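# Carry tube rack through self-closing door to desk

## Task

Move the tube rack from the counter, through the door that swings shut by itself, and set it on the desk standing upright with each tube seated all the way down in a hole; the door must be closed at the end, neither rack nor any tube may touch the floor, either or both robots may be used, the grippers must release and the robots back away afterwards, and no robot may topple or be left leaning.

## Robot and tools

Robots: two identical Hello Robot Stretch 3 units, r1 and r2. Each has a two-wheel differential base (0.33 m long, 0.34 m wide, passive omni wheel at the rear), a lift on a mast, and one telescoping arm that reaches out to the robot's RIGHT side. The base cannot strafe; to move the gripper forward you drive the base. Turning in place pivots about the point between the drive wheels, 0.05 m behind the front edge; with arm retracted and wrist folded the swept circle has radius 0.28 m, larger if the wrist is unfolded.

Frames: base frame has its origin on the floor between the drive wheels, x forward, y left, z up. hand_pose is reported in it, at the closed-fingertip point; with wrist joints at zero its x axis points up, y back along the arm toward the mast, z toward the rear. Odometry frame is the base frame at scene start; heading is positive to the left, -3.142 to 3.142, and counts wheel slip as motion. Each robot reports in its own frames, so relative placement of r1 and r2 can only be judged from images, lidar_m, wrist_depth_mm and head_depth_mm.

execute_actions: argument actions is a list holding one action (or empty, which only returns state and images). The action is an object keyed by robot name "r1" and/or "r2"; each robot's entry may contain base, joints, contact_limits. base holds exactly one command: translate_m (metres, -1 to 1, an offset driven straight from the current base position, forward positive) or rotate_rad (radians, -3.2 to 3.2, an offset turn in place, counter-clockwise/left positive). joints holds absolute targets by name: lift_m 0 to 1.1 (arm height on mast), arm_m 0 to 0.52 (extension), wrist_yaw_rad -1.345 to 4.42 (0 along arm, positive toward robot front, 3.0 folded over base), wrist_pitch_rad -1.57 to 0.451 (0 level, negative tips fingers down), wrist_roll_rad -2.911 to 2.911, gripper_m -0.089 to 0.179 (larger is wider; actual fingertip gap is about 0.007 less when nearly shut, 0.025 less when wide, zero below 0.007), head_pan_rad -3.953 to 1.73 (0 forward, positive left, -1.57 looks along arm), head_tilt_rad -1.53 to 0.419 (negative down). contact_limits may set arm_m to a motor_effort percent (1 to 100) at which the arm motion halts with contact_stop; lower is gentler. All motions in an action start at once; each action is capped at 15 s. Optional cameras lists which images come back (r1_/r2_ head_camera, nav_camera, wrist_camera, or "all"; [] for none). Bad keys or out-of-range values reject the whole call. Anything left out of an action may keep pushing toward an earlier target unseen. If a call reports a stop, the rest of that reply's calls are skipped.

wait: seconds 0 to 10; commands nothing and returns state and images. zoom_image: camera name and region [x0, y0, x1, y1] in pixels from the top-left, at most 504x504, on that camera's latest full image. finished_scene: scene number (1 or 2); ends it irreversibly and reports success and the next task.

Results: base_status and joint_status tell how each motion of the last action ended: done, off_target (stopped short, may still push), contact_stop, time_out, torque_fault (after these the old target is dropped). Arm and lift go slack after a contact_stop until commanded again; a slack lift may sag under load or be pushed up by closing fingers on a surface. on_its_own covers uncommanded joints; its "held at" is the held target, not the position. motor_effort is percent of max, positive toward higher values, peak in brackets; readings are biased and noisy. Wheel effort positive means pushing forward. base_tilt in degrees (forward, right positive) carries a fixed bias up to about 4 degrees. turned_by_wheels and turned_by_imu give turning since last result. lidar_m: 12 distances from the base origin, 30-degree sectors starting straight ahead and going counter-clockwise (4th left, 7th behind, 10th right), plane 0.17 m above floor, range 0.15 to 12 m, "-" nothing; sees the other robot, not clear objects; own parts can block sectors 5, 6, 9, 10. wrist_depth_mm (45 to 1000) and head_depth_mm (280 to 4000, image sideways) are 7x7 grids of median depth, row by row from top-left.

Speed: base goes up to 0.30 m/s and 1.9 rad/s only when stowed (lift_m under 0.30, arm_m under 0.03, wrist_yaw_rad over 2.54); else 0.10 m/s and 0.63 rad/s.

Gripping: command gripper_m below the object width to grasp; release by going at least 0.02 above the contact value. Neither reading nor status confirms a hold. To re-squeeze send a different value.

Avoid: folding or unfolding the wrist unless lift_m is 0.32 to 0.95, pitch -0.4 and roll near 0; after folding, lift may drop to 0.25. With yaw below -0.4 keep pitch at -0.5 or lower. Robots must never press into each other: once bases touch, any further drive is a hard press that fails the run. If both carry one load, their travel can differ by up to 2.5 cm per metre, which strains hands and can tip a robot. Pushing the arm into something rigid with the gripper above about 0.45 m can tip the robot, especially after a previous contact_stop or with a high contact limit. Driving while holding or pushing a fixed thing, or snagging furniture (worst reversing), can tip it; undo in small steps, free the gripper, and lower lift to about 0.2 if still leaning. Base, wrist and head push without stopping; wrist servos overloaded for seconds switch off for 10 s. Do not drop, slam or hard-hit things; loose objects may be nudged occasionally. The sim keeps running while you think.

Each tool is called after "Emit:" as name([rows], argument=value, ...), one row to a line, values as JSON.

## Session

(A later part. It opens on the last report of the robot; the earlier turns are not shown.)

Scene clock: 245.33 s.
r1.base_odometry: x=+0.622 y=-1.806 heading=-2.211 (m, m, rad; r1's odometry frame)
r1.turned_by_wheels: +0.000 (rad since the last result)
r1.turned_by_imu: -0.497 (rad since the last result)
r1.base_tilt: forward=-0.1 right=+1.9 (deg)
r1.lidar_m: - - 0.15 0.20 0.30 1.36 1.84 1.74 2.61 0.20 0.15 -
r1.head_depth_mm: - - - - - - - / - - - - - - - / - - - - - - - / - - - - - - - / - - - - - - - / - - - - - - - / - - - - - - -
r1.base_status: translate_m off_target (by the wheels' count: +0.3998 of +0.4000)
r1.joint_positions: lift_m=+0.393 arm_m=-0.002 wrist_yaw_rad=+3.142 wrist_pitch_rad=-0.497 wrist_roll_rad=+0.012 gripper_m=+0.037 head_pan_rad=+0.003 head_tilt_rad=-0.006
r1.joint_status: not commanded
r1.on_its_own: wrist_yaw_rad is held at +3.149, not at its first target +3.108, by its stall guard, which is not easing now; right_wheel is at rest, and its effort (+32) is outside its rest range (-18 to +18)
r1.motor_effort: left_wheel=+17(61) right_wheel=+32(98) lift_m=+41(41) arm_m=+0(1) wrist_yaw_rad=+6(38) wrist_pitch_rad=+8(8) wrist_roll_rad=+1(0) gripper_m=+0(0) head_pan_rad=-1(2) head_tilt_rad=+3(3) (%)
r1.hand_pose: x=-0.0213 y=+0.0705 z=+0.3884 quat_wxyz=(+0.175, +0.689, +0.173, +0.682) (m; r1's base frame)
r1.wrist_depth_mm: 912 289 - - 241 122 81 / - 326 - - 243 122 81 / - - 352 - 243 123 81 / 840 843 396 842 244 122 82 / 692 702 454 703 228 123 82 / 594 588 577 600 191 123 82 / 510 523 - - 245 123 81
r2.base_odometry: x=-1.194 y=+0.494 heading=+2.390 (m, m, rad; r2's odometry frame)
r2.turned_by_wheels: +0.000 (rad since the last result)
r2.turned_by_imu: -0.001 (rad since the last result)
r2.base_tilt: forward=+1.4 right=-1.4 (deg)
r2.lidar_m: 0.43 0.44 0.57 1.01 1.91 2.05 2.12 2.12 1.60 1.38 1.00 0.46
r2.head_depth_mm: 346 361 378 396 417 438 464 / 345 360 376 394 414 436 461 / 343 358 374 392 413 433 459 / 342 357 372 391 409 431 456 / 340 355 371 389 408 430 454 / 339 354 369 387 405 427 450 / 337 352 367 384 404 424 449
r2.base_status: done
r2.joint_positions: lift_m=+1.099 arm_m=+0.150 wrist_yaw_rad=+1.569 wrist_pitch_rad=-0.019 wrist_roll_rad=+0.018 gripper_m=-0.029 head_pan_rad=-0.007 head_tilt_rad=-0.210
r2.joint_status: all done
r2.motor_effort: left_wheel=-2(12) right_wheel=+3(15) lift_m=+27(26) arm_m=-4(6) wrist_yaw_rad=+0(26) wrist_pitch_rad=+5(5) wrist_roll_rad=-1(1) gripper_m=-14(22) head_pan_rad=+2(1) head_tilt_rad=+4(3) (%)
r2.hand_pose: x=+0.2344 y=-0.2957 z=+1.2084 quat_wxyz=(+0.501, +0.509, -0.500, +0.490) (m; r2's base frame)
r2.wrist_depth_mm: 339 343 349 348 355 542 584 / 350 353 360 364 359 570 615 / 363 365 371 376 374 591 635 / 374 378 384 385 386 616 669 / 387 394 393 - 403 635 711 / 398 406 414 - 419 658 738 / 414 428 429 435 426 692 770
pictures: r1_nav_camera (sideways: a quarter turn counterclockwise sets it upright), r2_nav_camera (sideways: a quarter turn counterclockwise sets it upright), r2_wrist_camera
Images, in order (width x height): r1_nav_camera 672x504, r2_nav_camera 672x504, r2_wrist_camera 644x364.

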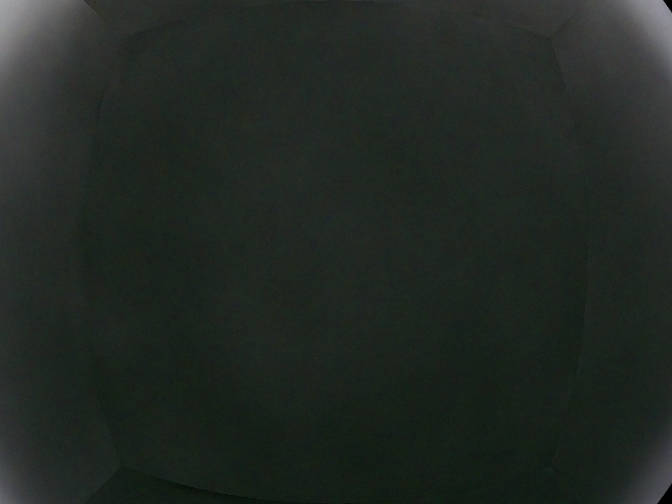

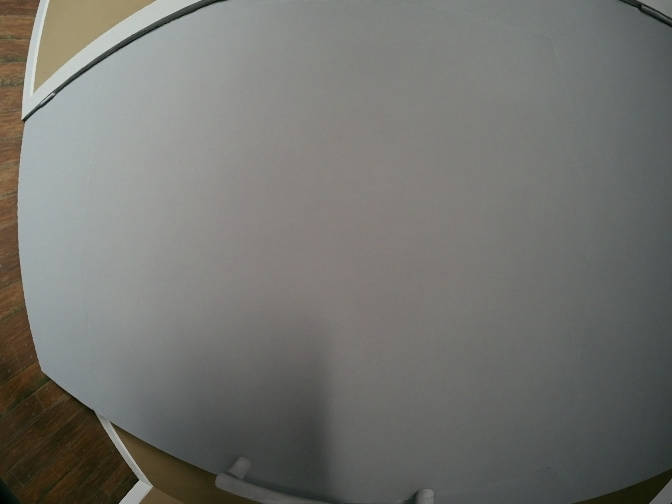

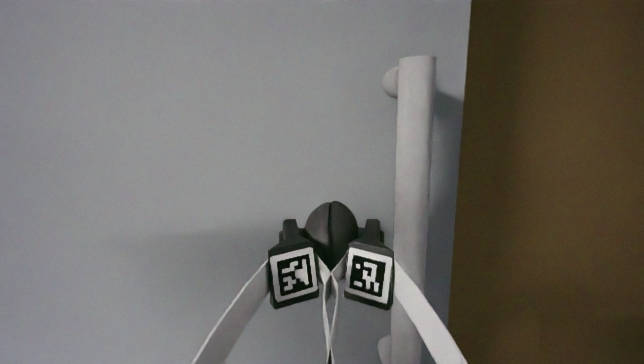

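Emit:
execute_actions([
  {"r2":{"base":{"translate_m":0.17},"joints":{"arm_m":0.2,"gripper_m":0.12}}},
], cameras=["r2_wrist_camera"])

Scene clock: 249.93 s.
r1.base_odometry: x=+0.622 y=-1.806 heading=-2.211 (m, m, rad; r1's odometry frame)
r1.turned_by_wheels: +0.000 (rad since the last result)
r1.turned_by_imu: +0.000 (rad since the last result)
r1.base_tilt: forward=+0.2 right=+1.7 (deg)
r1.lidar_m: - - 0.15 0.20 0.30 1.37 1.84 1.73 2.61 0.20 0.15 -
r1.head_depth_mm: - - - - - - - / - - - - - - - / - - - - - - - / - - - - - - - / - - - - - - - / - - - - - - - / - - - - - - -
r1.base_status: not commanded
r1.joint_positions: lift_m=+0.393 arm_m=-0.002 wrist_yaw_rad=+3.142 wrist_pitch_rad=-0.497 wrist_roll_rad=+0.012 gripper_m=+0.037 head_pan_rad=+0.003 head_tilt_rad=-0.006
r1.joint_status: not commanded
r1.on_its_own: wrist_yaw_rad is held at +3.149, not at its first target +3.108, by its stall guard, which is not easing now; right_wheel is at rest, and its effort (+31) is outside its rest range (-18 to +18)
r1.motor_effort: left_wheel=+18(17) right_wheel=+31(32) lift_m=+40(40) arm_m=+0(0) wrist_yaw_rad=+5(6) wrist_pitch_rad=+8(7) wrist_roll_rad=+1(2) gripper_m=-1(0) head_pan_rad=-1(1) head_tilt_rad=+3(3) (%)
r1.hand_pose: x=-0.0213 y=+0.0705 z=+0.3884 quat_wxyz=(+0.175, +0.689, +0.173, +0.682) (m; r1's base frame)
r1.wrist_depth_mm: 917 288 - - 241 122 81 / - 325 - - 242 122 81 / - - 351 - 242 123 81 / 850 856 392 858 243 123 81 / 690 694 453 693 230 123 82 / 591 590 569 586 191 122 82 / 508 521 - - 244 122 82
r2.base_odometry: x=-1.318 y=+0.610 heading=+2.390 (m, m, rad; r2's odometry frame)
r2.turned_by_wheels: +0.000 (rad since the last result)
r2.turned_by_imu: -0.001 (rad since the last result)
r2.base_tilt: forward=+1.4 right=-1.3 (deg)
r2.lidar_m: 0.26 0.27 0.35 0.69 1.96 2.10 2.29 2.29 1.55 1.35 0.40 0.28
r2.head_depth_mm: - - - - - - - / - - - - - - - / - - - - - - - / - - - - - - - / - - - - - - - / - - - - - - - / - - - - - - -
r2.base_status: done
r2.joint_positions: lift_m=+1.099 arm_m=+0.200 wrist_yaw_rad=+1.569 wrist_pitch_rad=-0.019 wrist_roll_rad=+0.018 gripper_m=+0.120 head_pan_rad=-0.007 head_tilt_rad=-0.210
r2.joint_status: all done
r2.motor_effort: left_wheel=-3(2) right_wheel=+3(6) lift_m=+26(26) arm_m=+4(7) wrist_yaw_rad=+1(0) wrist_pitch_rad=+5(5) wrist_roll_rad=-1(0) gripper_m=+0(93) head_pan_rad=+0(2) head_tilt_rad=+4(4) (%)
r2.hand_pose: x=+0.2344 y=-0.3450 z=+1.2084 quat_wxyz=(+0.501, +0.509, -0.500, +0.490) (m; r2's base frame)
r2.wrist_depth_mm: 189 192 194 194 123 382 413 / 196 198 200 200 127 396 422 / 202 204 206 208 131 414 442 / 209 211 213 214 136 430 463 / 215 218 221 223 140 453 487 / 223 223 230 231 146 - 506 / 231 236 237 241 152 478 538
pictures: r2_wrist_camera
Images, in order (width x height): r2_wrist_camera 644x364.

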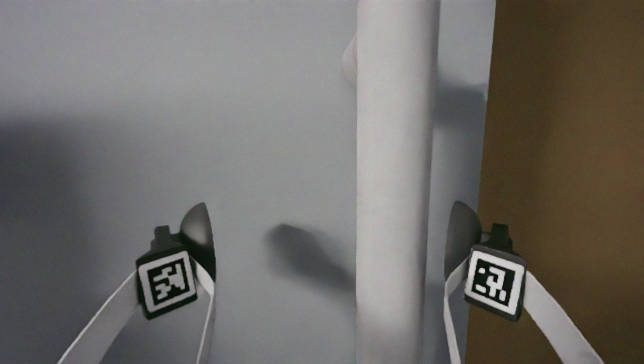

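Deep now. Close, then pull.

Emit:
execute_actions([
  {"r2":{"joints":{"gripper_m":-0.05,"arm_m":0.225}}},
], cameras=["r2_wrist_camera"])

Emit:
execute_actions([
  {"r2":{"base":{"translate_m":-0.25}},"r1":{"base":{"rotate_rad":-0.4}}},
], cameras=["r2_wrist_camera","r2_nav_camera","r1_wrist_camera"])

Scene clock: 252.77 s.
r1.base_odometry: x=+0.622 y=-1.806 heading=-2.211 (m, m, rad; r1's odometry frame)
r1.turned_by_wheels: +0.000 (rad since the last result)
r1.turned_by_imu: -0.001 (rad since the last result)
r1.base_tilt: forward=-0.1 right=+1.8 (deg)
r1.lidar_m: - - 0.15 0.20 0.30 1.37 1.84 1.74 2.62 0.20 0.15 -
r1.head_depth_mm: - - - - - - - / - - - - - - - / - - - - - - - / - - - - - - - / - - - - - - - / - - - - - - - / - - - - - - -
r1.base_status: not commanded
r1.joint_positions: lift_m=+0.393 arm_m=-0.002 wrist_yaw_rad=+3.142 wrist_pitch_rad=-0.497 wrist_roll_rad=+0.012 gripper_m=+0.037 head_pan_rad=+0.003 head_tilt_rad=-0.006
r1.joint_status: not commanded
r1.on_its_own: wrist_yaw_rad is held at +3.149, not at its first target +3.108, by its stall guard, which is not easing now; right_wheel is at rest, and its effort (+30) is outside its rest range (-18 to +18)
r1.motor_effort: left_wheel=+5(17) right_wheel=+30(32) lift_m=+40(40) arm_m=+0(0) wrist_yaw_rad=+6(6) wrist_pitch_rad=+7(7) wrist_roll_rad=+0(0) gripper_m=+0(1) head_pan_rad=-1(1) head_tilt_rad=+3(3) (%)
r1.hand_pose: x=-0.0213 y=+0.0705 z=+0.3884 quat_wxyz=(+0.175, +0.689, +0.173, +0.682) (m; r1's base frame)
r1.wrist_depth_mm: 925 288 - - 241 122 81 / - 328 - - 243 122 81 / - - 350 - 242 123 82 / 849 868 395 860 242 123 81 / 704 690 450 692 230 123 82 / 589 595 572 593 190 122 82 / 513 519 - - 242 123 81
r2.base_odometry: x=-1.318 y=+0.610 heading=+2.391 (m, m, rad; r2's odometry frame)
r2.turned_by_wheels: +0.001 (rad since the last result)
r2.turned_by_imu: +0.001 (rad since the last result)
r2.base_tilt: forward=+1.5 right=-1.3 (deg)
r2.lidar_m: 0.26 0.27 0.34 0.68 1.96 2.10 2.29 2.29 1.55 1.34 0.40 0.28
r2.head_depth_mm: - - - - - - - / - - - - - - - / - - - - - - - / - - - - - - - / - - - - - - - / - - - - - - - / - - - - - - -
r2.base_status: not commanded
r2.joint_positions: lift_m=+1.099 arm_m=+0.225 wrist_yaw_rad=+1.560 wrist_pitch_rad=-0.018 wrist_roll_rad=+0.018 gripper_m=-0.048 head_pan_rad=-0.007 head_tilt_rad=-0.210
r2.joint_status: all done
r2.on_its_own: right_wheel is at rest, and its effort (-24) is outside its rest range (-18 to +18)
r2.motor_effort: left_wheel=+4(3) right_wheel=-24(24) lift_m=+26(26) arm_m=+3(2) wrist_yaw_rad=+7(8) wrist_pitch_rad=+5(5) wrist_roll_rad=-1(1) gripper_m=-36(100) head_pan_rad=+3(2) head_tilt_rad=+3(4) (%)
r2.hand_pose: x=+0.2344 y=-0.3726 z=+1.2085 quat_wxyz=(+0.503, +0.506, -0.502, +0.488) (m; r2's base frame)
r2.wrist_depth_mm: 187 190 192 121 198 390 419 / 193 195 198 125 205 406 434 / 200 203 205 129 212 420 457 / 206 209 210 134 220 436 474 / 212 215 218 137 427 453 492 / 221 224 225 142 239 475 512 / 230 232 236 150 245 493 542
pictures: r2_wrist_camera
Images, in order (width x height): r2_wrist_camera 644x364.

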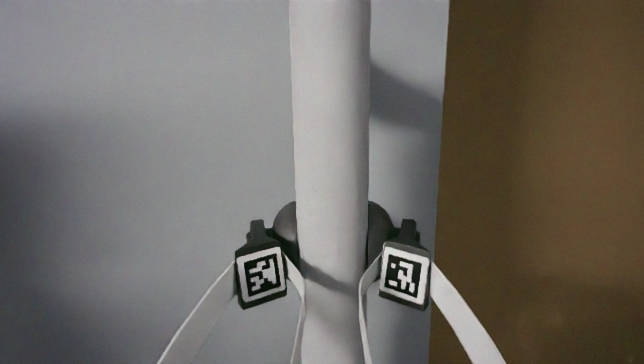

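Scene clock: 256.20 s.
r1.base_odometry: x=+0.622 y=-1.806 heading=-2.610 (m, m, rad; r1's odometry frame)
r1.turned_by_wheels: -0.399 (rad since the last result)
r1.turned_by_imu: -0.389 (rad since the last result)
r1.base_tilt: forward=+0.1 right=+1.9 (deg)
r1.lidar_m: - - 0.15 0.18 0.29 0.30 1.51 2.15 1.73 2.77 0.22 0.15
r1.head_depth_mm: - - - - - - - / - - - - - - - / - - - - - - - / - - - - - - - / - - - - - - - / - - - - - - - / - - - - - - -
r1.base_status: rotate_rad off_target (by the wheels' count: -0.3992 of -0.4000)
r1.joint_positions: lift_m=+0.393 arm_m=-0.002 wrist_yaw_rad=+3.147 wrist_pitch_rad=-0.497 wrist_roll_rad=+0.012 gripper_m=+0.037 head_pan_rad=+0.003 head_tilt_rad=-0.006
r1.joint_status: not commanded
r1.on_its_own: wrist_yaw_rad is held at +3.149, not at its first target +3.108, by its stall guard, which is not easing now
r1.motor_effort: left_wheel=+18(36) right_wheel=-5(20) lift_m=+42(40) arm_m=+0(0) wrist_yaw_rad=+2(5) wrist_pitch_rad=+7(7) wrist_roll_rad=+1(1) gripper_m=+0(1) head_pan_rad=-2(1) head_tilt_rad=+3(3) (%)
r1.hand_pose: x=-0.0224 y=+0.0705 z=+0.3884 quat_wxyz=(+0.173, +0.689, +0.175, +0.682) (m; r1's base frame)
r1.wrist_depth_mm: 225 270 - - 213 147 111 / 241 282 - - 226 152 114 / 261 300 - - 239 158 118 / 282 319 846 822 251 164 121 / 324 348 649 659 257 170 124 / 585 391 452 569 241 177 128 / 511 454 - - 309 184 132
r2.base_odometry: x=-1.135 y=+0.440 heading=+2.392 (m, m, rad; r2's odometry frame)
r2.turned_by_wheels: +0.000 (rad since the last result)
r2.turned_by_imu: +0.000 (rad since the last result)
r2.base_tilt: forward=+9.7 right=-1.3 (deg)
r2.lidar_m: 0.45 0.47 0.65 1.13 1.90 2.05 2.09 2.10 1.61 1.40 1.10 0.47
r2.head_depth_mm: - - - - - 292 320 / - - - - - 292 322 / - - - - - 293 324 / - - - - - 296 326 / - - - - - 297 328 / - - - - - 299 330 / - - - - 284 301 332
r2.base_status: done
r2.joint_positions: lift_m=+1.099 arm_m=+0.225 wrist_yaw_rad=+1.564 wrist_pitch_rad=+0.146 wrist_roll_rad=+0.018 gripper_m=-0.031 head_pan_rad=-0.007 head_tilt_rad=-0.209
r2.joint_status: not commanded
r2.on_its_own: base_tilt is 8.4 degrees off its reading at the scene's start (forward=+1.3 right=-1.3); gripper_m is held at -0.032, not at your -0.050, by its stall guard, which is still easing; right_wheel is at rest, and its effort (-20) is outside its rest range (-18 to +18); wrist_pitch_rad is at rest, and its effort (-43) is outside its rest range (-20 to +32)
r2.motor_effort: left_wheel=+2(5) right_wheel=-20(37) lift_m=+23(26) arm_m=+3(3) wrist_yaw_rad=+5(6) wrist_pitch_rad=-43(43) wrist_roll_rad=-1(1) gripper_m=-27(36) head_pan_rad=+2(1) head_tilt_rad=+3(4) (%)
r2.hand_pose: x=+0.2357 y=-0.3715 z=+1.2508 quat_wxyz=(+0.460, +0.465, -0.540, +0.529) (m; r2's base frame)
r2.wrist_depth_mm: 206 205 204 126 199 470 495 / 210 210 208 129 205 492 515 / 218 217 214 134 211 497 536 / 225 222 220 138 218 508 559 / 233 231 226 140 224 526 582 / 239 236 236 145 235 557 598 / 249 246 243 151 240 584 623
pictures: r1_wrist_camera, r2_nav_camera (sideways: a quarter turn counterclockwise sets it upright), r2_wrist_camera
Images, in order (width x height): r1_wrist_camera 644x364, r2_nav_camera 672x504, r2_wrist_camera 644x364.

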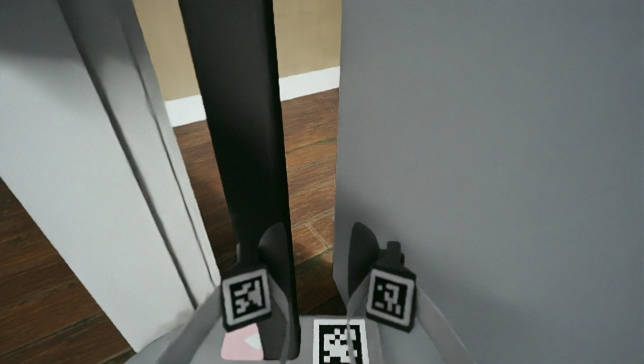

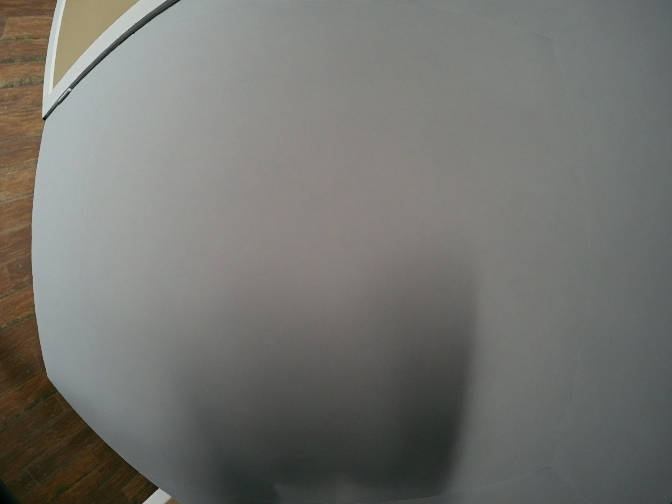

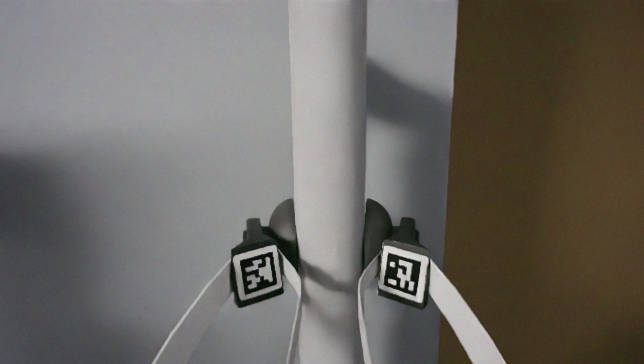

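Emit:
execute_actions([
  {"r1":{"base":{"translate_m":0.3}}},
], cameras=["r1_wrist_camera","r1_nav_camera"])

Scene clock: 260.93 s.
r1.base_odometry: x=+0.364 y=-1.958 heading=-2.611 (m, m, rad; r1's odometry frame)
r1.turned_by_wheels: +0.000 (rad since the last result)
r1.turned_by_imu: -0.003 (rad since the last result)
r1.base_tilt: forward=+0.0 right=+1.9 (deg)
r1.lidar_m: - - 0.15 0.20 1.07 0.48 1.67 1.89 1.90 0.20 0.15 -
r1.head_depth_mm: - - - - - - - / - - - - - - - / - - - - - - - / - - - - - - - / - - - - - - - / - - - - - - - / - - - - - - -
r1.base_status: translate_m off_target (by the wheels' count: +0.2997 of +0.3000)
r1.joint_positions: lift_m=+0.393 arm_m=-0.002 wrist_yaw_rad=+3.142 wrist_pitch_rad=-0.497 wrist_roll_rad=+0.012 gripper_m=+0.037 head_pan_rad=+0.002 head_tilt_rad=-0.007
r1.joint_status: not commanded
r1.on_its_own: wrist_yaw_rad is held at +3.149, not at its first target +3.108, by its stall guard, which is not easing now; left_wheel is at rest, and its effort (+22) is outside its rest range (-18 to +18); right_wheel is at rest, and its effort (+42) is outside its rest range (-18 to +18)
r1.motor_effort: left_wheel=+22(64) right_wheel=+42(87) lift_m=+38(43) arm_m=+0(0) wrist_yaw_rad=+6(12) wrist_pitch_rad=+7(8) wrist_roll_rad=+1(1) gripper_m=+0(0) head_pan_rad=-2(1) head_tilt_rad=+3(4) (%)
r1.hand_pose: x=-0.0213 y=+0.0705 z=+0.3885 quat_wxyz=(+0.175, +0.689, +0.173, +0.682) (m; r1's base frame)
r1.wrist_depth_mm: 911 - - - 242 122 81 / 942 - - - 242 122 81 / 755 - - - 245 122 81 / 615 855 859 842 244 123 82 / 477 703 690 684 227 122 82 / 454 590 608 593 190 122 82 / 484 535 - - 243 123 81
r2.base_odometry: x=-1.135 y=+0.440 heading=+2.390 (m, m, rad; r2's odometry frame)
r2.turned_by_wheels: -0.001 (rad since the last result)
r2.turned_by_imu: -0.085 (rad since the last result)
r2.base_tilt: forward=+1.3 right=-1.3 (deg)
r2.lidar_m: 0.33 0.37 0.63 1.07 1.83 1.94 2.03 2.02 1.71 1.42 0.39 0.33
r2.head_depth_mm: - - - - 285 297 310 / - - - 283 292 305 321 / - - - 288 301 316 332 / - - 286 298 311 327 344 / - 284 293 306 321 338 357 / - 289 302 316 333 351 370 / 287 298 312 327 344 364 386
r2.base_status: not commanded
r2.joint_positions: lift_m=+1.099 arm_m=+0.225 wrist_yaw_rad=+1.586 wrist_pitch_rad=-0.021 wrist_roll_rad=+0.015 gripper_m=-0.022 head_pan_rad=-0.006 head_tilt_rad=-0.206
r2.joint_status: not commanded
r2.on_its_own: gripper_m is held at -0.022, not at your -0.050, by its stall guard, which is not easing now; right_wheel is at rest, and its effort (+26) is outside its rest range (-18 to +18)
r2.motor_effort: left_wheel=-5(21) right_wheel=+26(66) lift_m=+23(27) arm_m=+2(3) wrist_yaw_rad=-11(26) wrist_pitch_rad=+6(43) wrist_roll_rad=+1(1) gripper_m=-12(27) head_pan_rad=+1(2) head_tilt_rad=+2(3) (%)
r2.hand_pose: x=+0.2343 y=-0.3661 z=+1.2080 quat_wxyz=(+0.498, +0.513, -0.494, +0.495) (m; r2's base frame)
r2.wrist_depth_mm: 206 108 170 162 700 770 835 / 215 110 173 167 724 783 876 / 226 113 188 174 745 829 903 / 235 116 197 180 778 845 917 / 246 120 202 - 823 906 976 / 262 125 212 195 871 937 - / 276 131 215 203 873 974 -
pictures: r1_nav_camera (sideways: a quarter turn counterclockwise sets it upright), r1_wrist_camera
Images, in order (width x height): r1_nav_camera 672x504, r1_wrist_camera 644x364.

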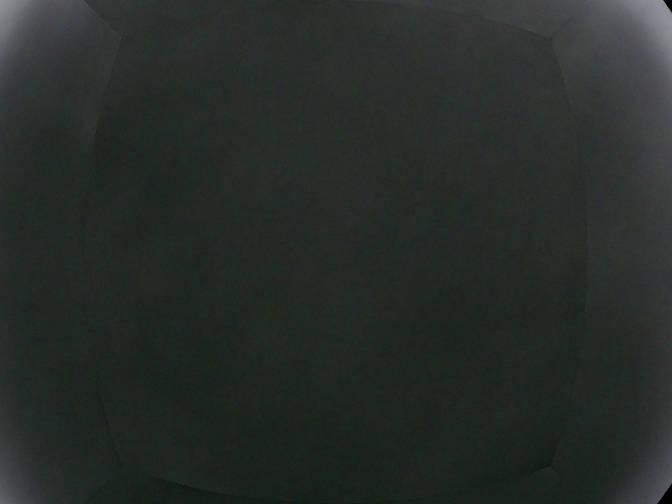

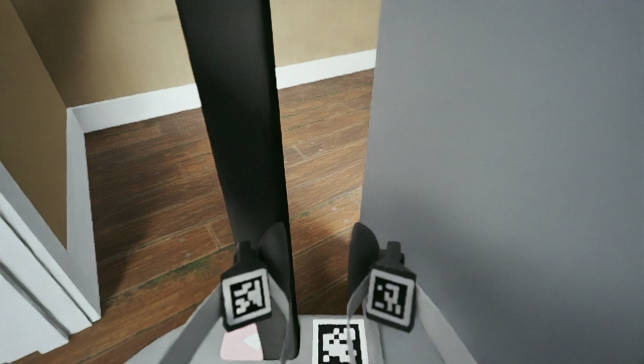

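Emit:
execute_actions([
  {"r2":{"base":{"translate_m":-0.6},"joints":{"gripper_m":0.1,"arm_m":0.0}},"r1":{"base":{"translate_m":0.3}}},
], cameras=["r2_nav_camera","r1_wrist_camera"])

Scene clock: 268.70 s.
r1.base_odometry: x=+0.106 y=-2.110 heading=-2.611 (m, m, rad; r1's odometry frame)
r1.turned_by_wheels: -0.001 (rad since the last result)
r1.turned_by_imu: -0.414 (rad since the last result)
r1.base_tilt: forward=+0.0 right=+2.0 (deg)
r1.lidar_m: - - 0.15 0.20 1.42 1.18 0.67 2.08 2.02 0.20 0.15 -
r1.head_depth_mm: - - - - - - - / - - - - - - - / - - - - - - - / - - - - - - - / - - - - - - - / - - - - - - - / - - - - - - -
r1.base_status: translate_m off_target (by the wheels' count: +0.2999 of +0.3000)
r1.joint_positions: lift_m=+0.393 arm_m=-0.002 wrist_yaw_rad=+3.142 wrist_pitch_rad=-0.497 wrist_roll_rad=+0.012 gripper_m=+0.037 head_pan_rad=+0.002 head_tilt_rad=-0.007
r1.joint_status: not commanded
r1.on_its_own: wrist_yaw_rad is held at +3.149, not at its first target +3.108, by its stall guard, which is not easing now; right_wheel is at rest, and its effort (+33) is outside its rest range (-18 to +18)
r1.motor_effort: left_wheel=+5(54) right_wheel=+33(68) lift_m=+38(41) arm_m=+0(0) wrist_yaw_rad=+6(11) wrist_pitch_rad=+7(8) wrist_roll_rad=+1(1) gripper_m=+0(0) head_pan_rad=-1(1) head_tilt_rad=+3(4) (%)
r1.hand_pose: x=-0.0213 y=+0.0705 z=+0.3885 quat_wxyz=(+0.175, +0.689, +0.173, +0.682) (m; r1's base frame)
r1.wrist_depth_mm: - - - - 242 122 81 / - - - - 244 123 81 / - - - - 244 122 82 / 843 848 846 845 245 122 81 / 688 691 709 688 230 123 81 / 584 585 614 600 191 122 82 / 514 527 - - 244 122 81
r2.base_odometry: x=-0.697 y=+0.030 heading=+2.390 (m, m, rad; r2's odometry frame)
r2.turned_by_wheels: +0.000 (rad since the last result)
r2.turned_by_imu: -0.782 (rad since the last result)
r2.base_tilt: forward=+1.4 right=-1.3 (deg)
r2.lidar_m: 0.52 0.53 0.67 0.89 1.17 1.36 1.40 1.82 1.75 1.78 1.89 0.56
r2.head_depth_mm: 438 458 480 508 1775 1862 1695 / 434 453 422 416 439 461 579 / 431 449 469 491 514 540 570 / 427 445 466 487 509 536 563 / 423 441 461 482 505 530 560 / 420 437 457 478 501 526 555 / 417 435 453 473 496 521 547
r2.base_status: done
r2.joint_positions: lift_m=+1.099 arm_m=+0.001 wrist_yaw_rad=+1.503 wrist_pitch_rad=-0.019 wrist_roll_rad=+0.018 gripper_m=+0.100 head_pan_rad=-0.005 head_tilt_rad=-0.203
r2.joint_status: all done
r2.on_its_own: wrist_yaw_rad is held at +1.503, not at your +1.570, by its stall guard, which is not easing now
r2.motor_effort: left_wheel=+1(68) right_wheel=-2(60) lift_m=+24(25) arm_m=-4(13) wrist_yaw_rad=+0(77) wrist_pitch_rad=+5(7) wrist_roll_rad=-1(5) gripper_m=+1(100) head_pan_rad=+1(3) head_tilt_rad=+1(2) (%)
r2.hand_pose: x=+0.2338 y=-0.1630 z=+1.2085 quat_wxyz=(+0.517, +0.492, -0.516, +0.473) (m; r2's base frame)
r2.wrist_depth_mm: 396 406 425 - - - - / 407 424 434 - - - - / 412 433 445 - - - - / 433 445 451 - - - - / 447 460 418 - - - - / 460 469 426 - - - - / 470 495 505 - - - -
pictures: r1_wrist_camera, r2_nav_camera (sideways: a quarter turn counterclockwise sets it upright)
Images, in order (width x height): r1_wrist_camera 644x364, r2_nav_camera 672x504.

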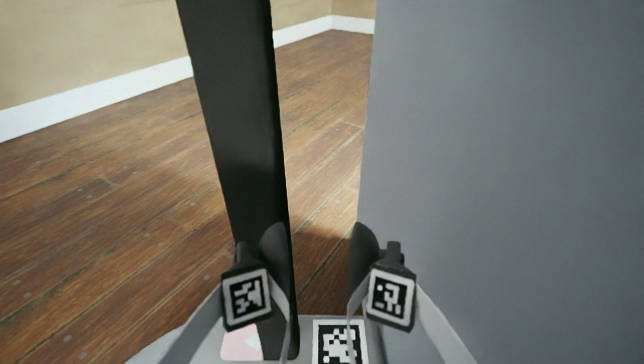

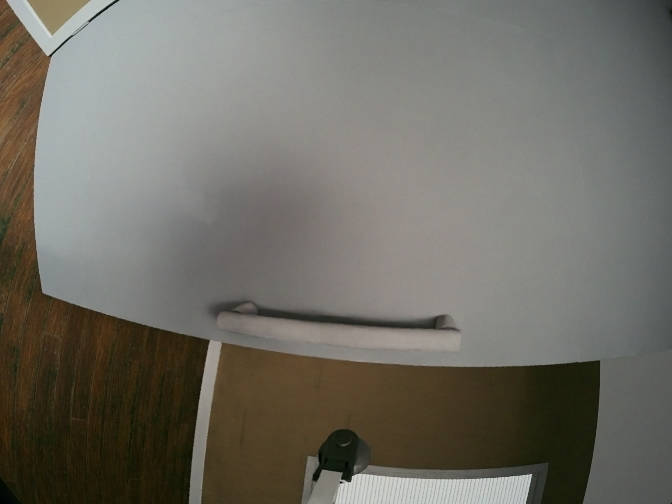

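Emit:
execute_actions([
  {"r2":{"base":{"translate_m":-0.6},"joints":{"lift_m":0.9}},"r1":{"base":{"translate_m":0.2}}},
], cameras=["r2_nav_camera","r1_nav_camera"])

Scene clock: 276.53 s.
r1.base_odometry: x=-0.067 y=-2.211 heading=-2.611 (m, m, rad; r1's odometry frame)
r1.turned_by_wheels: +0.000 (rad since the last result)
r1.turned_by_imu: -0.313 (rad since the last result)
r1.base_tilt: forward=+0.0 right=+2.0 (deg)
r1.lidar_m: - - 0.15 0.20 1.77 1.52 0.83 0.82 2.38 0.20 0.15 -
r1.head_depth_mm: - - - - - - - / - - - - - - - / - - - - - - - / - - - - - - - / - - - - - - - / - - - - - - - / - - - - - - -
r1.base_status: translate_m off_target (by the wheels' count: +0.1998 of +0.2000)
r1.joint_positions: lift_m=+0.393 arm_m=-0.002 wrist_yaw_rad=+3.142 wrist_pitch_rad=-0.497 wrist_roll_rad=+0.012 gripper_m=+0.037 head_pan_rad=+0.002 head_tilt_rad=-0.007
r1.joint_status: not commanded
r1.on_its_own: wrist_yaw_rad is held at +3.149, not at its first target +3.108, by its stall guard, which is not easing now; right_wheel is at rest, and its effort (+30) is outside its rest range (-18 to +18)
r1.motor_effort: left_wheel=+9(26) right_wheel=+30(40) lift_m=+37(38) arm_m=+0(0) wrist_yaw_rad=+5(6) wrist_pitch_rad=+8(7) wrist_roll_rad=+0(1) gripper_m=-1(1) head_pan_rad=+0(1) head_tilt_rad=+3(3) (%)
r1.hand_pose: x=-0.0214 y=+0.0704 z=+0.3885 quat_wxyz=(+0.175, +0.689, +0.173, +0.682) (m; r1's base frame)
r1.wrist_depth_mm: - - - - 242 122 81 / - - - - 242 122 81 / - - - - 243 123 81 / 848 866 845 834 243 123 82 / 708 701 699 693 229 123 81 / 589 596 603 596 190 122 82 / 515 523 - - 246 122 81
r2.base_odometry: x=-0.258 y=-0.379 heading=+2.390 (m, m, rad; r2's odometry frame)
r2.turned_by_wheels: +0.000 (rad since the last result)
r2.turned_by_imu: -0.002 (rad since the last result)
r2.base_tilt: forward=+1.3 right=-1.4 (deg)
r2.lidar_m: 0.87 0.97 1.14 1.17 0.88 0.83 0.85 1.11 1.49 1.52 1.98 2.33
r2.head_depth_mm: 2042 2124 2200 2320 2383 2199 1671 / 735 769 2240 2344 2478 2114 1678 / 741 770 794 828 878 922 970 / 762 792 827 863 902 950 997 / 778 811 850 888 931 977 1034 / 796 832 872 915 961 1008 1069 / 816 853 896 939 987 1042 1106
r2.base_status: done
r2.joint_positions: lift_m=+0.900 arm_m=+0.001 wrist_yaw_rad=+1.503 wrist_pitch_rad=-0.019 wrist_roll_rad=+0.018 gripper_m=+0.100 head_pan_rad=-0.005 head_tilt_rad=-0.203
r2.joint_status: all done
r2.on_its_own: wrist_yaw_rad is held at +1.503, not at your +1.570, by its stall guard, which is not easing now
r2.motor_effort: left_wheel=+1(1) right_wheel=-2(6) lift_m=+20(21) arm_m=-4(4) wrist_yaw_rad=+0(0) wrist_pitch_rad=+5(5) wrist_roll_rad=-1(1) gripper_m=+0(0) head_pan_rad=+1(1) head_tilt_rad=+1(1) (%)
r2.hand_pose: x=+0.2338 y=-0.1630 z=+1.0099 quat_wxyz=(+0.517, +0.492, -0.516, +0.473) (m; r2's base frame)
r2.wrist_depth_mm: 840 789 752 - - - - / 862 834 783 - - - - / 893 857 812 - - - - / 944 907 844 - - - - / 960 938 858 - - - - / - 965 914 - - - - / - 985 955 - - - -
pictures: r1_nav_camera (sideways: a quarter turn counterclockwise sets it upright), r2_nav_camera (sideways: a quarter turn counterclockwise sets it upright)
Images, in order (width x height): r1_nav_camera 672x504, r2_nav_camera 672x504.

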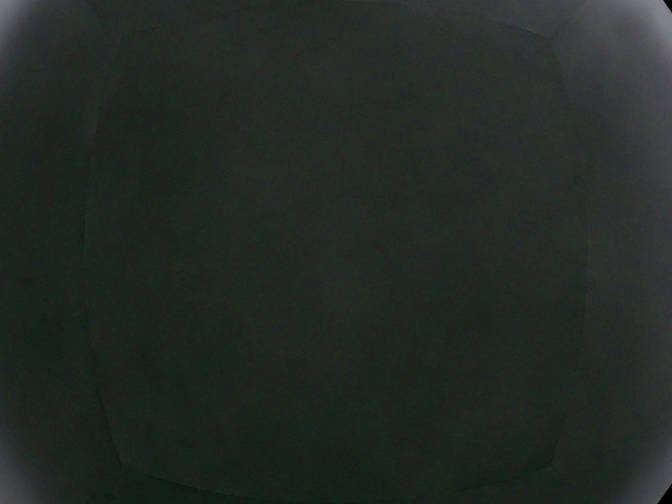

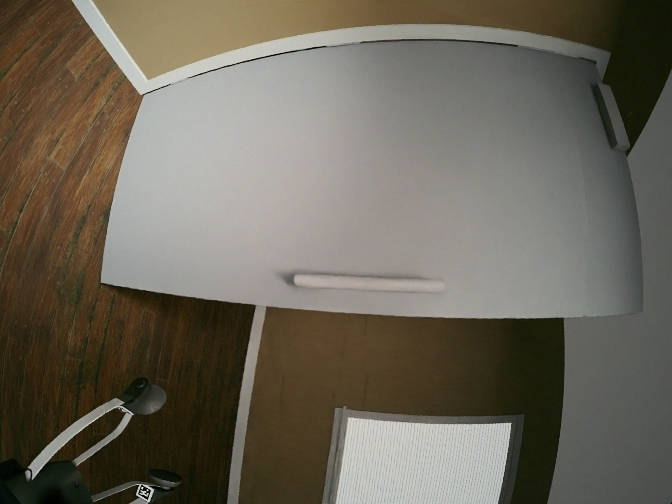

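Emit:
execute_actions([
  {"r2":{"base":{"rotate_rad":2.0}}},
], cameras=["r2_nav_camera"])

Scene clock: 281.00 s.
r1.base_odometry: x=-0.067 y=-2.211 heading=-2.611 (m, m, rad; r1's odometry frame)
r1.turned_by_wheels: +0.000 (rad since the last result)
r1.turned_by_imu: +0.000 (rad since the last result)
r1.base_tilt: forward=+0.1 right=+1.8 (deg)
r1.lidar_m: - - 0.15 0.20 1.76 1.52 0.83 0.82 2.38 0.20 0.15 -
r1.head_depth_mm: - - - - - - - / - - - - - - - / - - - - - - - / - - - - - - - / - - - - - - - / - - - - - - - / - - - - - - -
r1.base_status: not commanded
r1.joint_positions: lift_m=+0.393 arm_m=-0.002 wrist_yaw_rad=+3.142 wrist_pitch_rad=-0.497 wrist_roll_rad=+0.012 gripper_m=+0.037 head_pan_rad=+0.002 head_tilt_rad=-0.007
r1.joint_status: not commanded
r1.on_its_own: wrist_yaw_rad is held at +3.149, not at its first target +3.108, by its stall guard, which is not easing now; right_wheel is at rest, and its effort (+30) is outside its rest range (-18 to +18)
r1.motor_effort: left_wheel=+10(9) right_wheel=+30(30) lift_m=+38(38) arm_m=+0(0) wrist_yaw_rad=+6(6) wrist_pitch_rad=+7(7) wrist_roll_rad=+1(1) gripper_m=+1(1) head_pan_rad=-1(0) head_tilt_rad=+3(3) (%)
r1.hand_pose: x=-0.0214 y=+0.0704 z=+0.3885 quat_wxyz=(+0.175, +0.689, +0.173, +0.682) (m; r1's base frame)
r1.wrist_depth_mm: - - - - 243 122 81 / - - - - 244 122 81 / - - - - 242 123 81 / 830 839 850 841 245 123 82 / 693 704 696 701 230 122 82 / 588 594 609 602 191 123 82 / 511 516 - - 242 122 81
r2.base_odometry: x=-0.258 y=-0.379 heading=-1.893 (m, m, rad; r2's odometry frame)
r2.turned_by_wheels: +2.000 (rad since the last result)
r2.turned_by_imu: +2.025 (rad since the last result)
r2.base_tilt: forward=+1.4 right=-1.4 (deg)
r2.lidar_m: 0.91 0.83 0.83 1.03 1.49 1.49 1.84 2.32 0.87 0.93 1.14 1.15
r2.head_depth_mm: 1210 1242 1281 1314 1348 1388 1424 / 1348 1379 1413 1467 1518 1569 1570 / 1500 1549 1575 1653 1718 1777 1671 / 1593 1663 1747 1808 1878 1973 1686 / 1495 1563 1631 1689 1783 1854 1615 / 1394 1455 1508 1568 968 958 1008 / 1310 1353 1402 1455 953 890 928
r2.base_status: done
r2.joint_positions: lift_m=+0.900 arm_m=+0.001 wrist_yaw_rad=+1.503 wrist_pitch_rad=-0.019 wrist_roll_rad=+0.018 gripper_m=+0.100 head_pan_rad=-0.005 head_tilt_rad=-0.203
r2.joint_status: not commanded
r2.on_its_own: wrist_yaw_rad is held at +1.503, not at your +1.570, by its stall guard, which is not easing now
r2.motor_effort: left_wheel=-3(5) right_wheel=+4(9) lift_m=+20(20) arm_m=-4(4) wrist_yaw_rad=+1(0) wrist_pitch_rad=+5(5) wrist_roll_rad=-1(1) gripper_m=+0(0) head_pan_rad=+2(2) head_tilt_rad=+1(1) (%)
r2.hand_pose: x=+0.2338 y=-0.1630 z=+1.0099 quat_wxyz=(+0.517, +0.492, -0.516, +0.473) (m; r2's base frame)
r2.wrist_depth_mm: - - - - - 889 751 / - - - - - 914 759 / - - - - - 948 770 / 848 839 - - - 953 789 / 702 823 - - - 962 809 / 717 812 - - - 946 815 / 734 895 - - - - 847
pictures: r2_nav_camera (sideways: a quarter turn counterclockwise sets it upright)
Images, in order (width x height): r2_nav_camera 672x504.

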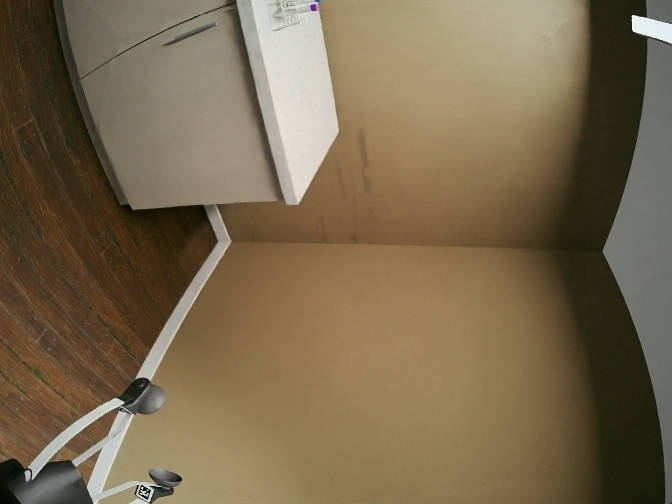

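Emit:
execute_actions([
  {"r2":{"base":{"rotate_rad":0.8}}},
], cameras=[])

Emit:
execute_actions([
  {"r2":{"base":{"translate_m":0.3}}},
], cameras=["r2_nav_camera"])

Emit:
execute_actions([
  {"r2":{"base":{"rotate_rad":1.57},"joints":{"wrist_yaw_rad":0,"gripper_m":0.179,"head_pan_rad":-1.57,"head_tilt_rad":-0.6}}},
], cameras=["r2_wrist_camera","r2_head_camera"])

Scene clock: 283.97 s.
r1.base_odometry: x=-0.067 y=-2.211 heading=-2.611 (m, m, rad; r1's odometry frame)
r1.turned_by_wheels: +0.000 (rad since the last result)
r1.turned_by_imu: +0.000 (rad since the last result)
r1.base_tilt: forward=+0.1 right=+1.9 (deg)
r1.lidar_m: - - 0.15 0.20 1.77 1.52 0.83 0.82 2.38 0.20 0.15 -
r1.head_depth_mm: - - - - - - - / - - - - - - - / - - - - - - - / - - - - - - - / - - - - - - - / - - - - - - - / - - - - - - -
r1.base_status: not commanded
r1.joint_positions: lift_m=+0.393 arm_m=-0.002 wrist_yaw_rad=+3.142 wrist_pitch_rad=-0.497 wrist_roll_rad=+0.012 gripper_m=+0.037 head_pan_rad=+0.002 head_tilt_rad=-0.007
r1.joint_status: not commanded
r1.on_its_own: wrist_yaw_rad is held at +3.149, not at its first target +3.108, by its stall guard, which is not easing now; right_wheel is at rest, and its effort (+30) is outside its rest range (-18 to +18)
r1.motor_effort: left_wheel=+9(8) right_wheel=+30(30) lift_m=+38(39) arm_m=+0(0) wrist_yaw_rad=+6(6) wrist_pitch_rad=+7(7) wrist_roll_rad=+1(0) gripper_m=-1(0) head_pan_rad=-1(1) head_tilt_rad=+3(3) (%)
r1.hand_pose: x=-0.0214 y=+0.0704 z=+0.3885 quat_wxyz=(+0.175, +0.689, +0.173, +0.682) (m; r1's base frame)
r1.wrist_depth_mm: - - - - 241 121 81 / - - - - 243 122 81 / - - - - 245 122 81 / 858 860 862 839 245 123 81 / 697 683 691 695 229 123 81 / 587 589 599 590 191 123 82 / 507 528 - - 244 123 81
r2.base_odometry: x=-0.258 y=-0.379 heading=-1.093 (m, m, rad; r2's odometry frame)
r2.turned_by_wheels: +0.800 (rad since the last result)
r2.turned_by_imu: +0.810 (rad since the last result)
r2.base_tilt: forward=+1.4 right=-1.3 (deg)
r2.lidar_m: 0.83 0.89 1.34 1.48 1.60 2.36 0.87 0.87 1.08 1.14 1.23 0.84
r2.head_depth_mm: 1224 1280 1331 1375 988 844 892 / 1244 1291 1349 1409 988 859 900 / 1269 1315 1375 1427 919 877 920 / 1280 1333 1400 1450 916 891 940 / 1306 1355 1416 1465 969 909 959 / 1318 1381 1446 1495 968 926 974 / 1345 1398 1455 1515 961 943 1000
r2.base_status: done
r2.joint_positions: lift_m=+0.900 arm_m=+0.001 wrist_yaw_rad=+1.503 wrist_pitch_rad=-0.019 wrist_roll_rad=+0.018 gripper_m=+0.100 head_pan_rad=-0.005 head_tilt_rad=-0.203
r2.joint_status: not commanded
r2.on_its_own: wrist_yaw_rad is held at +1.503, not at your +1.570, by its stall guard, which is not easing now
r2.motor_effort: left_wheel=-3(6) right_wheel=+5(8) lift_m=+21(20) arm_m=-4(4) wrist_yaw_rad=-1(0) wrist_pitch_rad=+5(5) wrist_roll_rad=-1(1) gripper_m=+0(0) head_pan_rad=+1(1) head_tilt_rad=+0(1) (%)
r2.hand_pose: x=+0.2338 y=-0.1630 z=+1.0099 quat_wxyz=(+0.517, +0.492, -0.516, +0.473) (m; r2's base frame)
r2.wrist_depth_mm: - - - - - - - / - - - - - - - / - - - - - - - / 839 820 801 778 761 - - / 835 834 815 797 784 - - / 884 866 843 826 815 - - / 946 919 884 854 844 - -
pictures: none
No camera images: the call's "cameras" was empty. Leave "cameras" out to get every camera's image.

Scene clock: 288.20 s.
r1.base_odometry: x=-0.067 y=-2.211 heading=-2.611 (m, m, rad; r1's odometry frame)
r1.turned_by_wheels: +0.000 (rad since the last result)
r1.turned_by_imu: +0.000 (rad since the last result)
r1.base_tilt: forward=+0.0 right=+2.0 (deg)
r1.lidar_m: - - 0.15 0.20 1.77 1.53 0.83 0.82 2.37 0.20 0.15 -
r1.head_depth_mm: - - - - - - - / - - - - - - - / - - - - - - - / - - - - - - - / - - - - - - - / - - - - - - - / - - - - - - -
r1.base_status: not commanded
r1.joint_positions: lift_m=+0.393 arm_m=-0.002 wrist_yaw_rad=+3.142 wrist_pitch_rad=-0.497 wrist_roll_rad=+0.012 gripper_m=+0.037 head_pan_rad=+0.002 head_tilt_rad=-0.007
r1.joint_status: not commanded
r1.on_its_own: wrist_yaw_rad is held at +3.149, not at its first target +3.108, by its stall guard, which is not easing now; right_wheel is at rest, and its effort (+30) is outside its rest range (-18 to +18)
r1.motor_effort: left_wheel=+9(9) right_wheel=+30(30) lift_m=+38(37) arm_m=+0(0) wrist_yaw_rad=+5(6) wrist_pitch_rad=+7(7) wrist_roll_rad=+1(1) gripper_m=+0(1) head_pan_rad=-1(1) head_tilt_rad=+3(3) (%)
r1.hand_pose: x=-0.0214 y=+0.0704 z=+0.3885 quat_wxyz=(+0.175, +0.689, +0.173, +0.682) (m; r1's base frame)
r1.wrist_depth_mm: - - - - 242 122 81 / - - - - 243 122 81 / - - - - 243 122 81 / 851 846 839 825 243 122 82 / 696 698 695 696 231 123 82 / 590 584 600 584 190 123 82 / 515 528 - - 244 122 82
r2.base_odometry: x=-0.120 y=-0.646 heading=-1.093 (m, m, rad; r2's odometry frame)
r2.turned_by_wheels: +0.000 (rad since the last result)
r2.turned_by_imu: +0.000 (rad since the last result)
r2.base_tilt: forward=+1.3 right=-1.4 (deg)
r2.lidar_m: 0.53 0.57 0.86 1.45 1.56 2.35 1.16 1.17 1.19 1.18 0.68 0.54
r2.head_depth_mm: 965 1006 1045 1092 990 677 553 / 979 1017 1058 1107 982 677 553 / 992 1032 1078 1130 982 633 572 / 1007 1050 1091 1144 974 640 571 / 1027 1061 1112 1161 968 656 591 / 1036 1082 1135 1178 969 666 602 / 1053 1098 1148 1211 962 664 614
r2.base_status: done
r2.joint_positions: lift_m=+0.900 arm_m=+0.001 wrist_yaw_rad=+1.503 wrist_pitch_rad=-0.019 wrist_roll_rad=+0.018 gripper_m=+0.100 head_pan_rad=-0.005 head_tilt_rad=-0.203
r2.joint_status: not commanded
r2.on_its_own: wrist_yaw_rad is held at +1.503, not at your +1.570, by its stall guard, which is not easing now
r2.motor_effort: left_wheel=-3(4) right_wheel=+4(9) lift_m=+20(20) arm_m=-4(4) wrist_yaw_rad=-1(0) wrist_pitch_rad=+5(5) wrist_roll_rad=-1(1) gripper_m=-1(0) head_pan_rad=+1(2) head_tilt_rad=+1(0) (%)
r2.hand_pose: x=+0.2338 y=-0.1630 z=+1.0099 quat_wxyz=(+0.517, +0.492, -0.516, +0.473) (m; r2's base frame)
r2.wrist_depth_mm: - - - - 988 956 939 / - - - - - 994 973 / - - - - - - - / 844 826 603 782 771 862 - / 491 482 466 457 450 442 442 / 522 517 495 489 479 466 461 / 553 531 527 508 493 486 486
pictures: r2_nav_camera (sideways: a quarter turn counterclockwise sets it upright)
Images, in order (width x height): r2_nav_camera 672x504.

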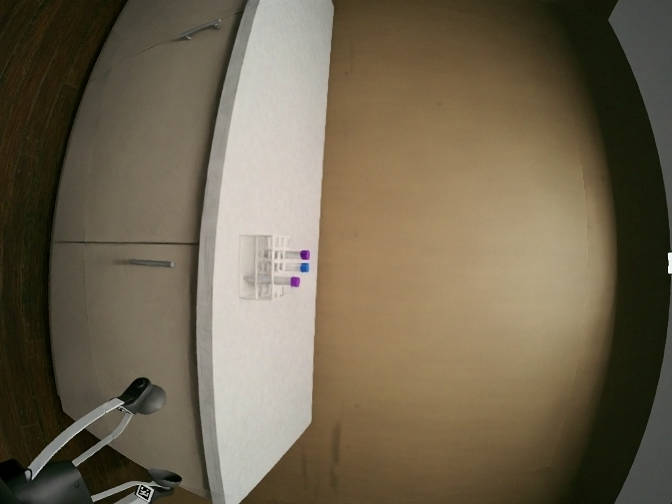

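Scene clock: 291.67 s.
r1.base_odometry: x=-0.067 y=-2.211 heading=-2.611 (m, m, rad; r1's odometry frame)
r1.turned_by_wheels: +0.000 (rad since the last result)
r1.turned_by_imu: +0.000 (rad since the last result)
r1.base_tilt: forward=+0.2 right=+1.8 (deg)
r1.lidar_m: - - 0.15 0.20 1.76 1.53 0.83 0.82 2.38 0.20 0.15 -
r1.head_depth_mm: - - - - - - - / - - - - - - - / - - - - - - - / - - - - - - - / - - - - - - - / - - - - - - - / - - - - - - -
r1.base_status: not commanded
r1.joint_positions: lift_m=+0.393 arm_m=-0.002 wrist_yaw_rad=+3.142 wrist_pitch_rad=-0.497 wrist_roll_rad=+0.012 gripper_m=+0.037 head_pan_rad=+0.002 head_tilt_rad=-0.007
r1.joint_status: not commanded
r1.on_its_own: wrist_yaw_rad is held at +3.149, not at its first target +3.108, by its stall guard, which is not easing now; right_wheel is at rest, and its effort (+30) is outside its rest range (-18 to +18)
r1.motor_effort: left_wheel=+9(9) right_wheel=+30(30) lift_m=+37(38) arm_m=+0(0) wrist_yaw_rad=+6(5) wrist_pitch_rad=+7(7) wrist_roll_rad=+1(1) gripper_m=+1(1) head_pan_rad=-1(1) head_tilt_rad=+3(3) (%)
r1.hand_pose: x=-0.0214 y=+0.0704 z=+0.3885 quat_wxyz=(+0.175, +0.689, +0.173, +0.682) (m; r1's base frame)
r1.wrist_depth_mm: - - - - 243 122 81 / - - - - 243 122 81 / - - - - 244 122 82 / 852 859 843 802 244 123 82 / 693 694 707 699 228 123 82 / 589 591 613 583 191 123 82 / 514 526 - - 243 122 81
r2.base_odometry: x=-0.120 y=-0.646 heading=+0.476 (m, m, rad; r2's odometry frame)
r2.turned_by_wheels: +1.570 (rad since the last result)
r2.turned_by_imu: +1.590 (rad since the last result)
r2.base_tilt: forward=+1.3 right=-1.4 (deg)
r2.lidar_m: 1.45 1.56 2.34 1.16 1.17 1.19 1.18 0.68 0.54 0.53 0.57 0.85
r2.head_depth_mm: 929 1030 914 681 668 725 - / 946 1042 915 667 659 768 - / 958 1073 867 649 638 - - / 977 1077 909 665 690 856 1049 / 992 1103 914 691 727 867 1075 / 1008 1120 912 666 743 897 1163 / 1022 1144 904 688 765 929 1188
r2.base_status: done
r2.joint_positions: lift_m=+0.900 arm_m=+0.001 wrist_yaw_rad=+0.001 wrist_pitch_rad=-0.019 wrist_roll_rad=+0.018 gripper_m=+0.179 head_pan_rad=-1.563 head_tilt_rad=-0.593
r2.joint_status: all done
r2.motor_effort: left_wheel=-3(7) right_wheel=+4(10) lift_m=+20(20) arm_m=-4(4) wrist_yaw_rad=-1(1) wrist_pitch_rad=+5(5) wrist_roll_rad=-1(1) gripper_m=+0(95) head_pan_rad=-4(31) head_tilt_rad=-3(25) (%)
r2.hand_pose: x=-0.0211 y=-0.4012 z=+1.0099 quat_wxyz=(+0.701, +0.007, -0.713, -0.007) (m; r2's base frame)
r2.wrist_depth_mm: 961 940 902 850 817 807 778 / 999 974 934 888 869 815 801 / - - 950 944 877 863 819 / 840 820 816 432 769 774 751 / 477 496 463 418 452 452 488 / 355 330 326 325 323 321 336 / 385 369 348 315 298 285 276
pictures: r2_head_camera (sideways: a quarter turn clockwise sets it upright), r2_wrist_camera
Images, in order (width x height): r2_head_camera 896x504, r2_wrist_camera 644x364.

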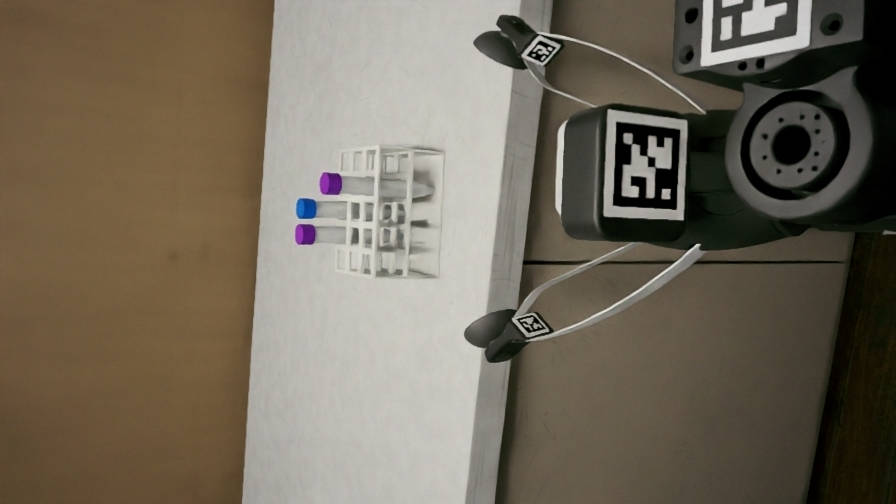

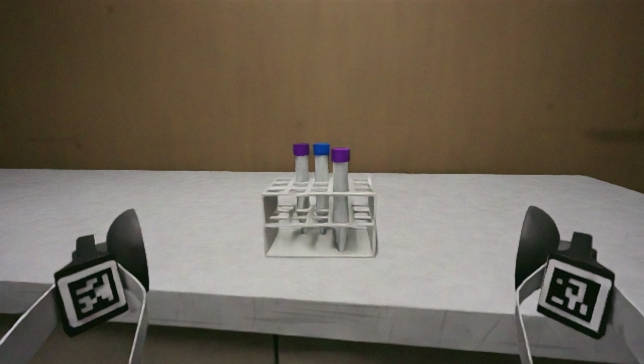

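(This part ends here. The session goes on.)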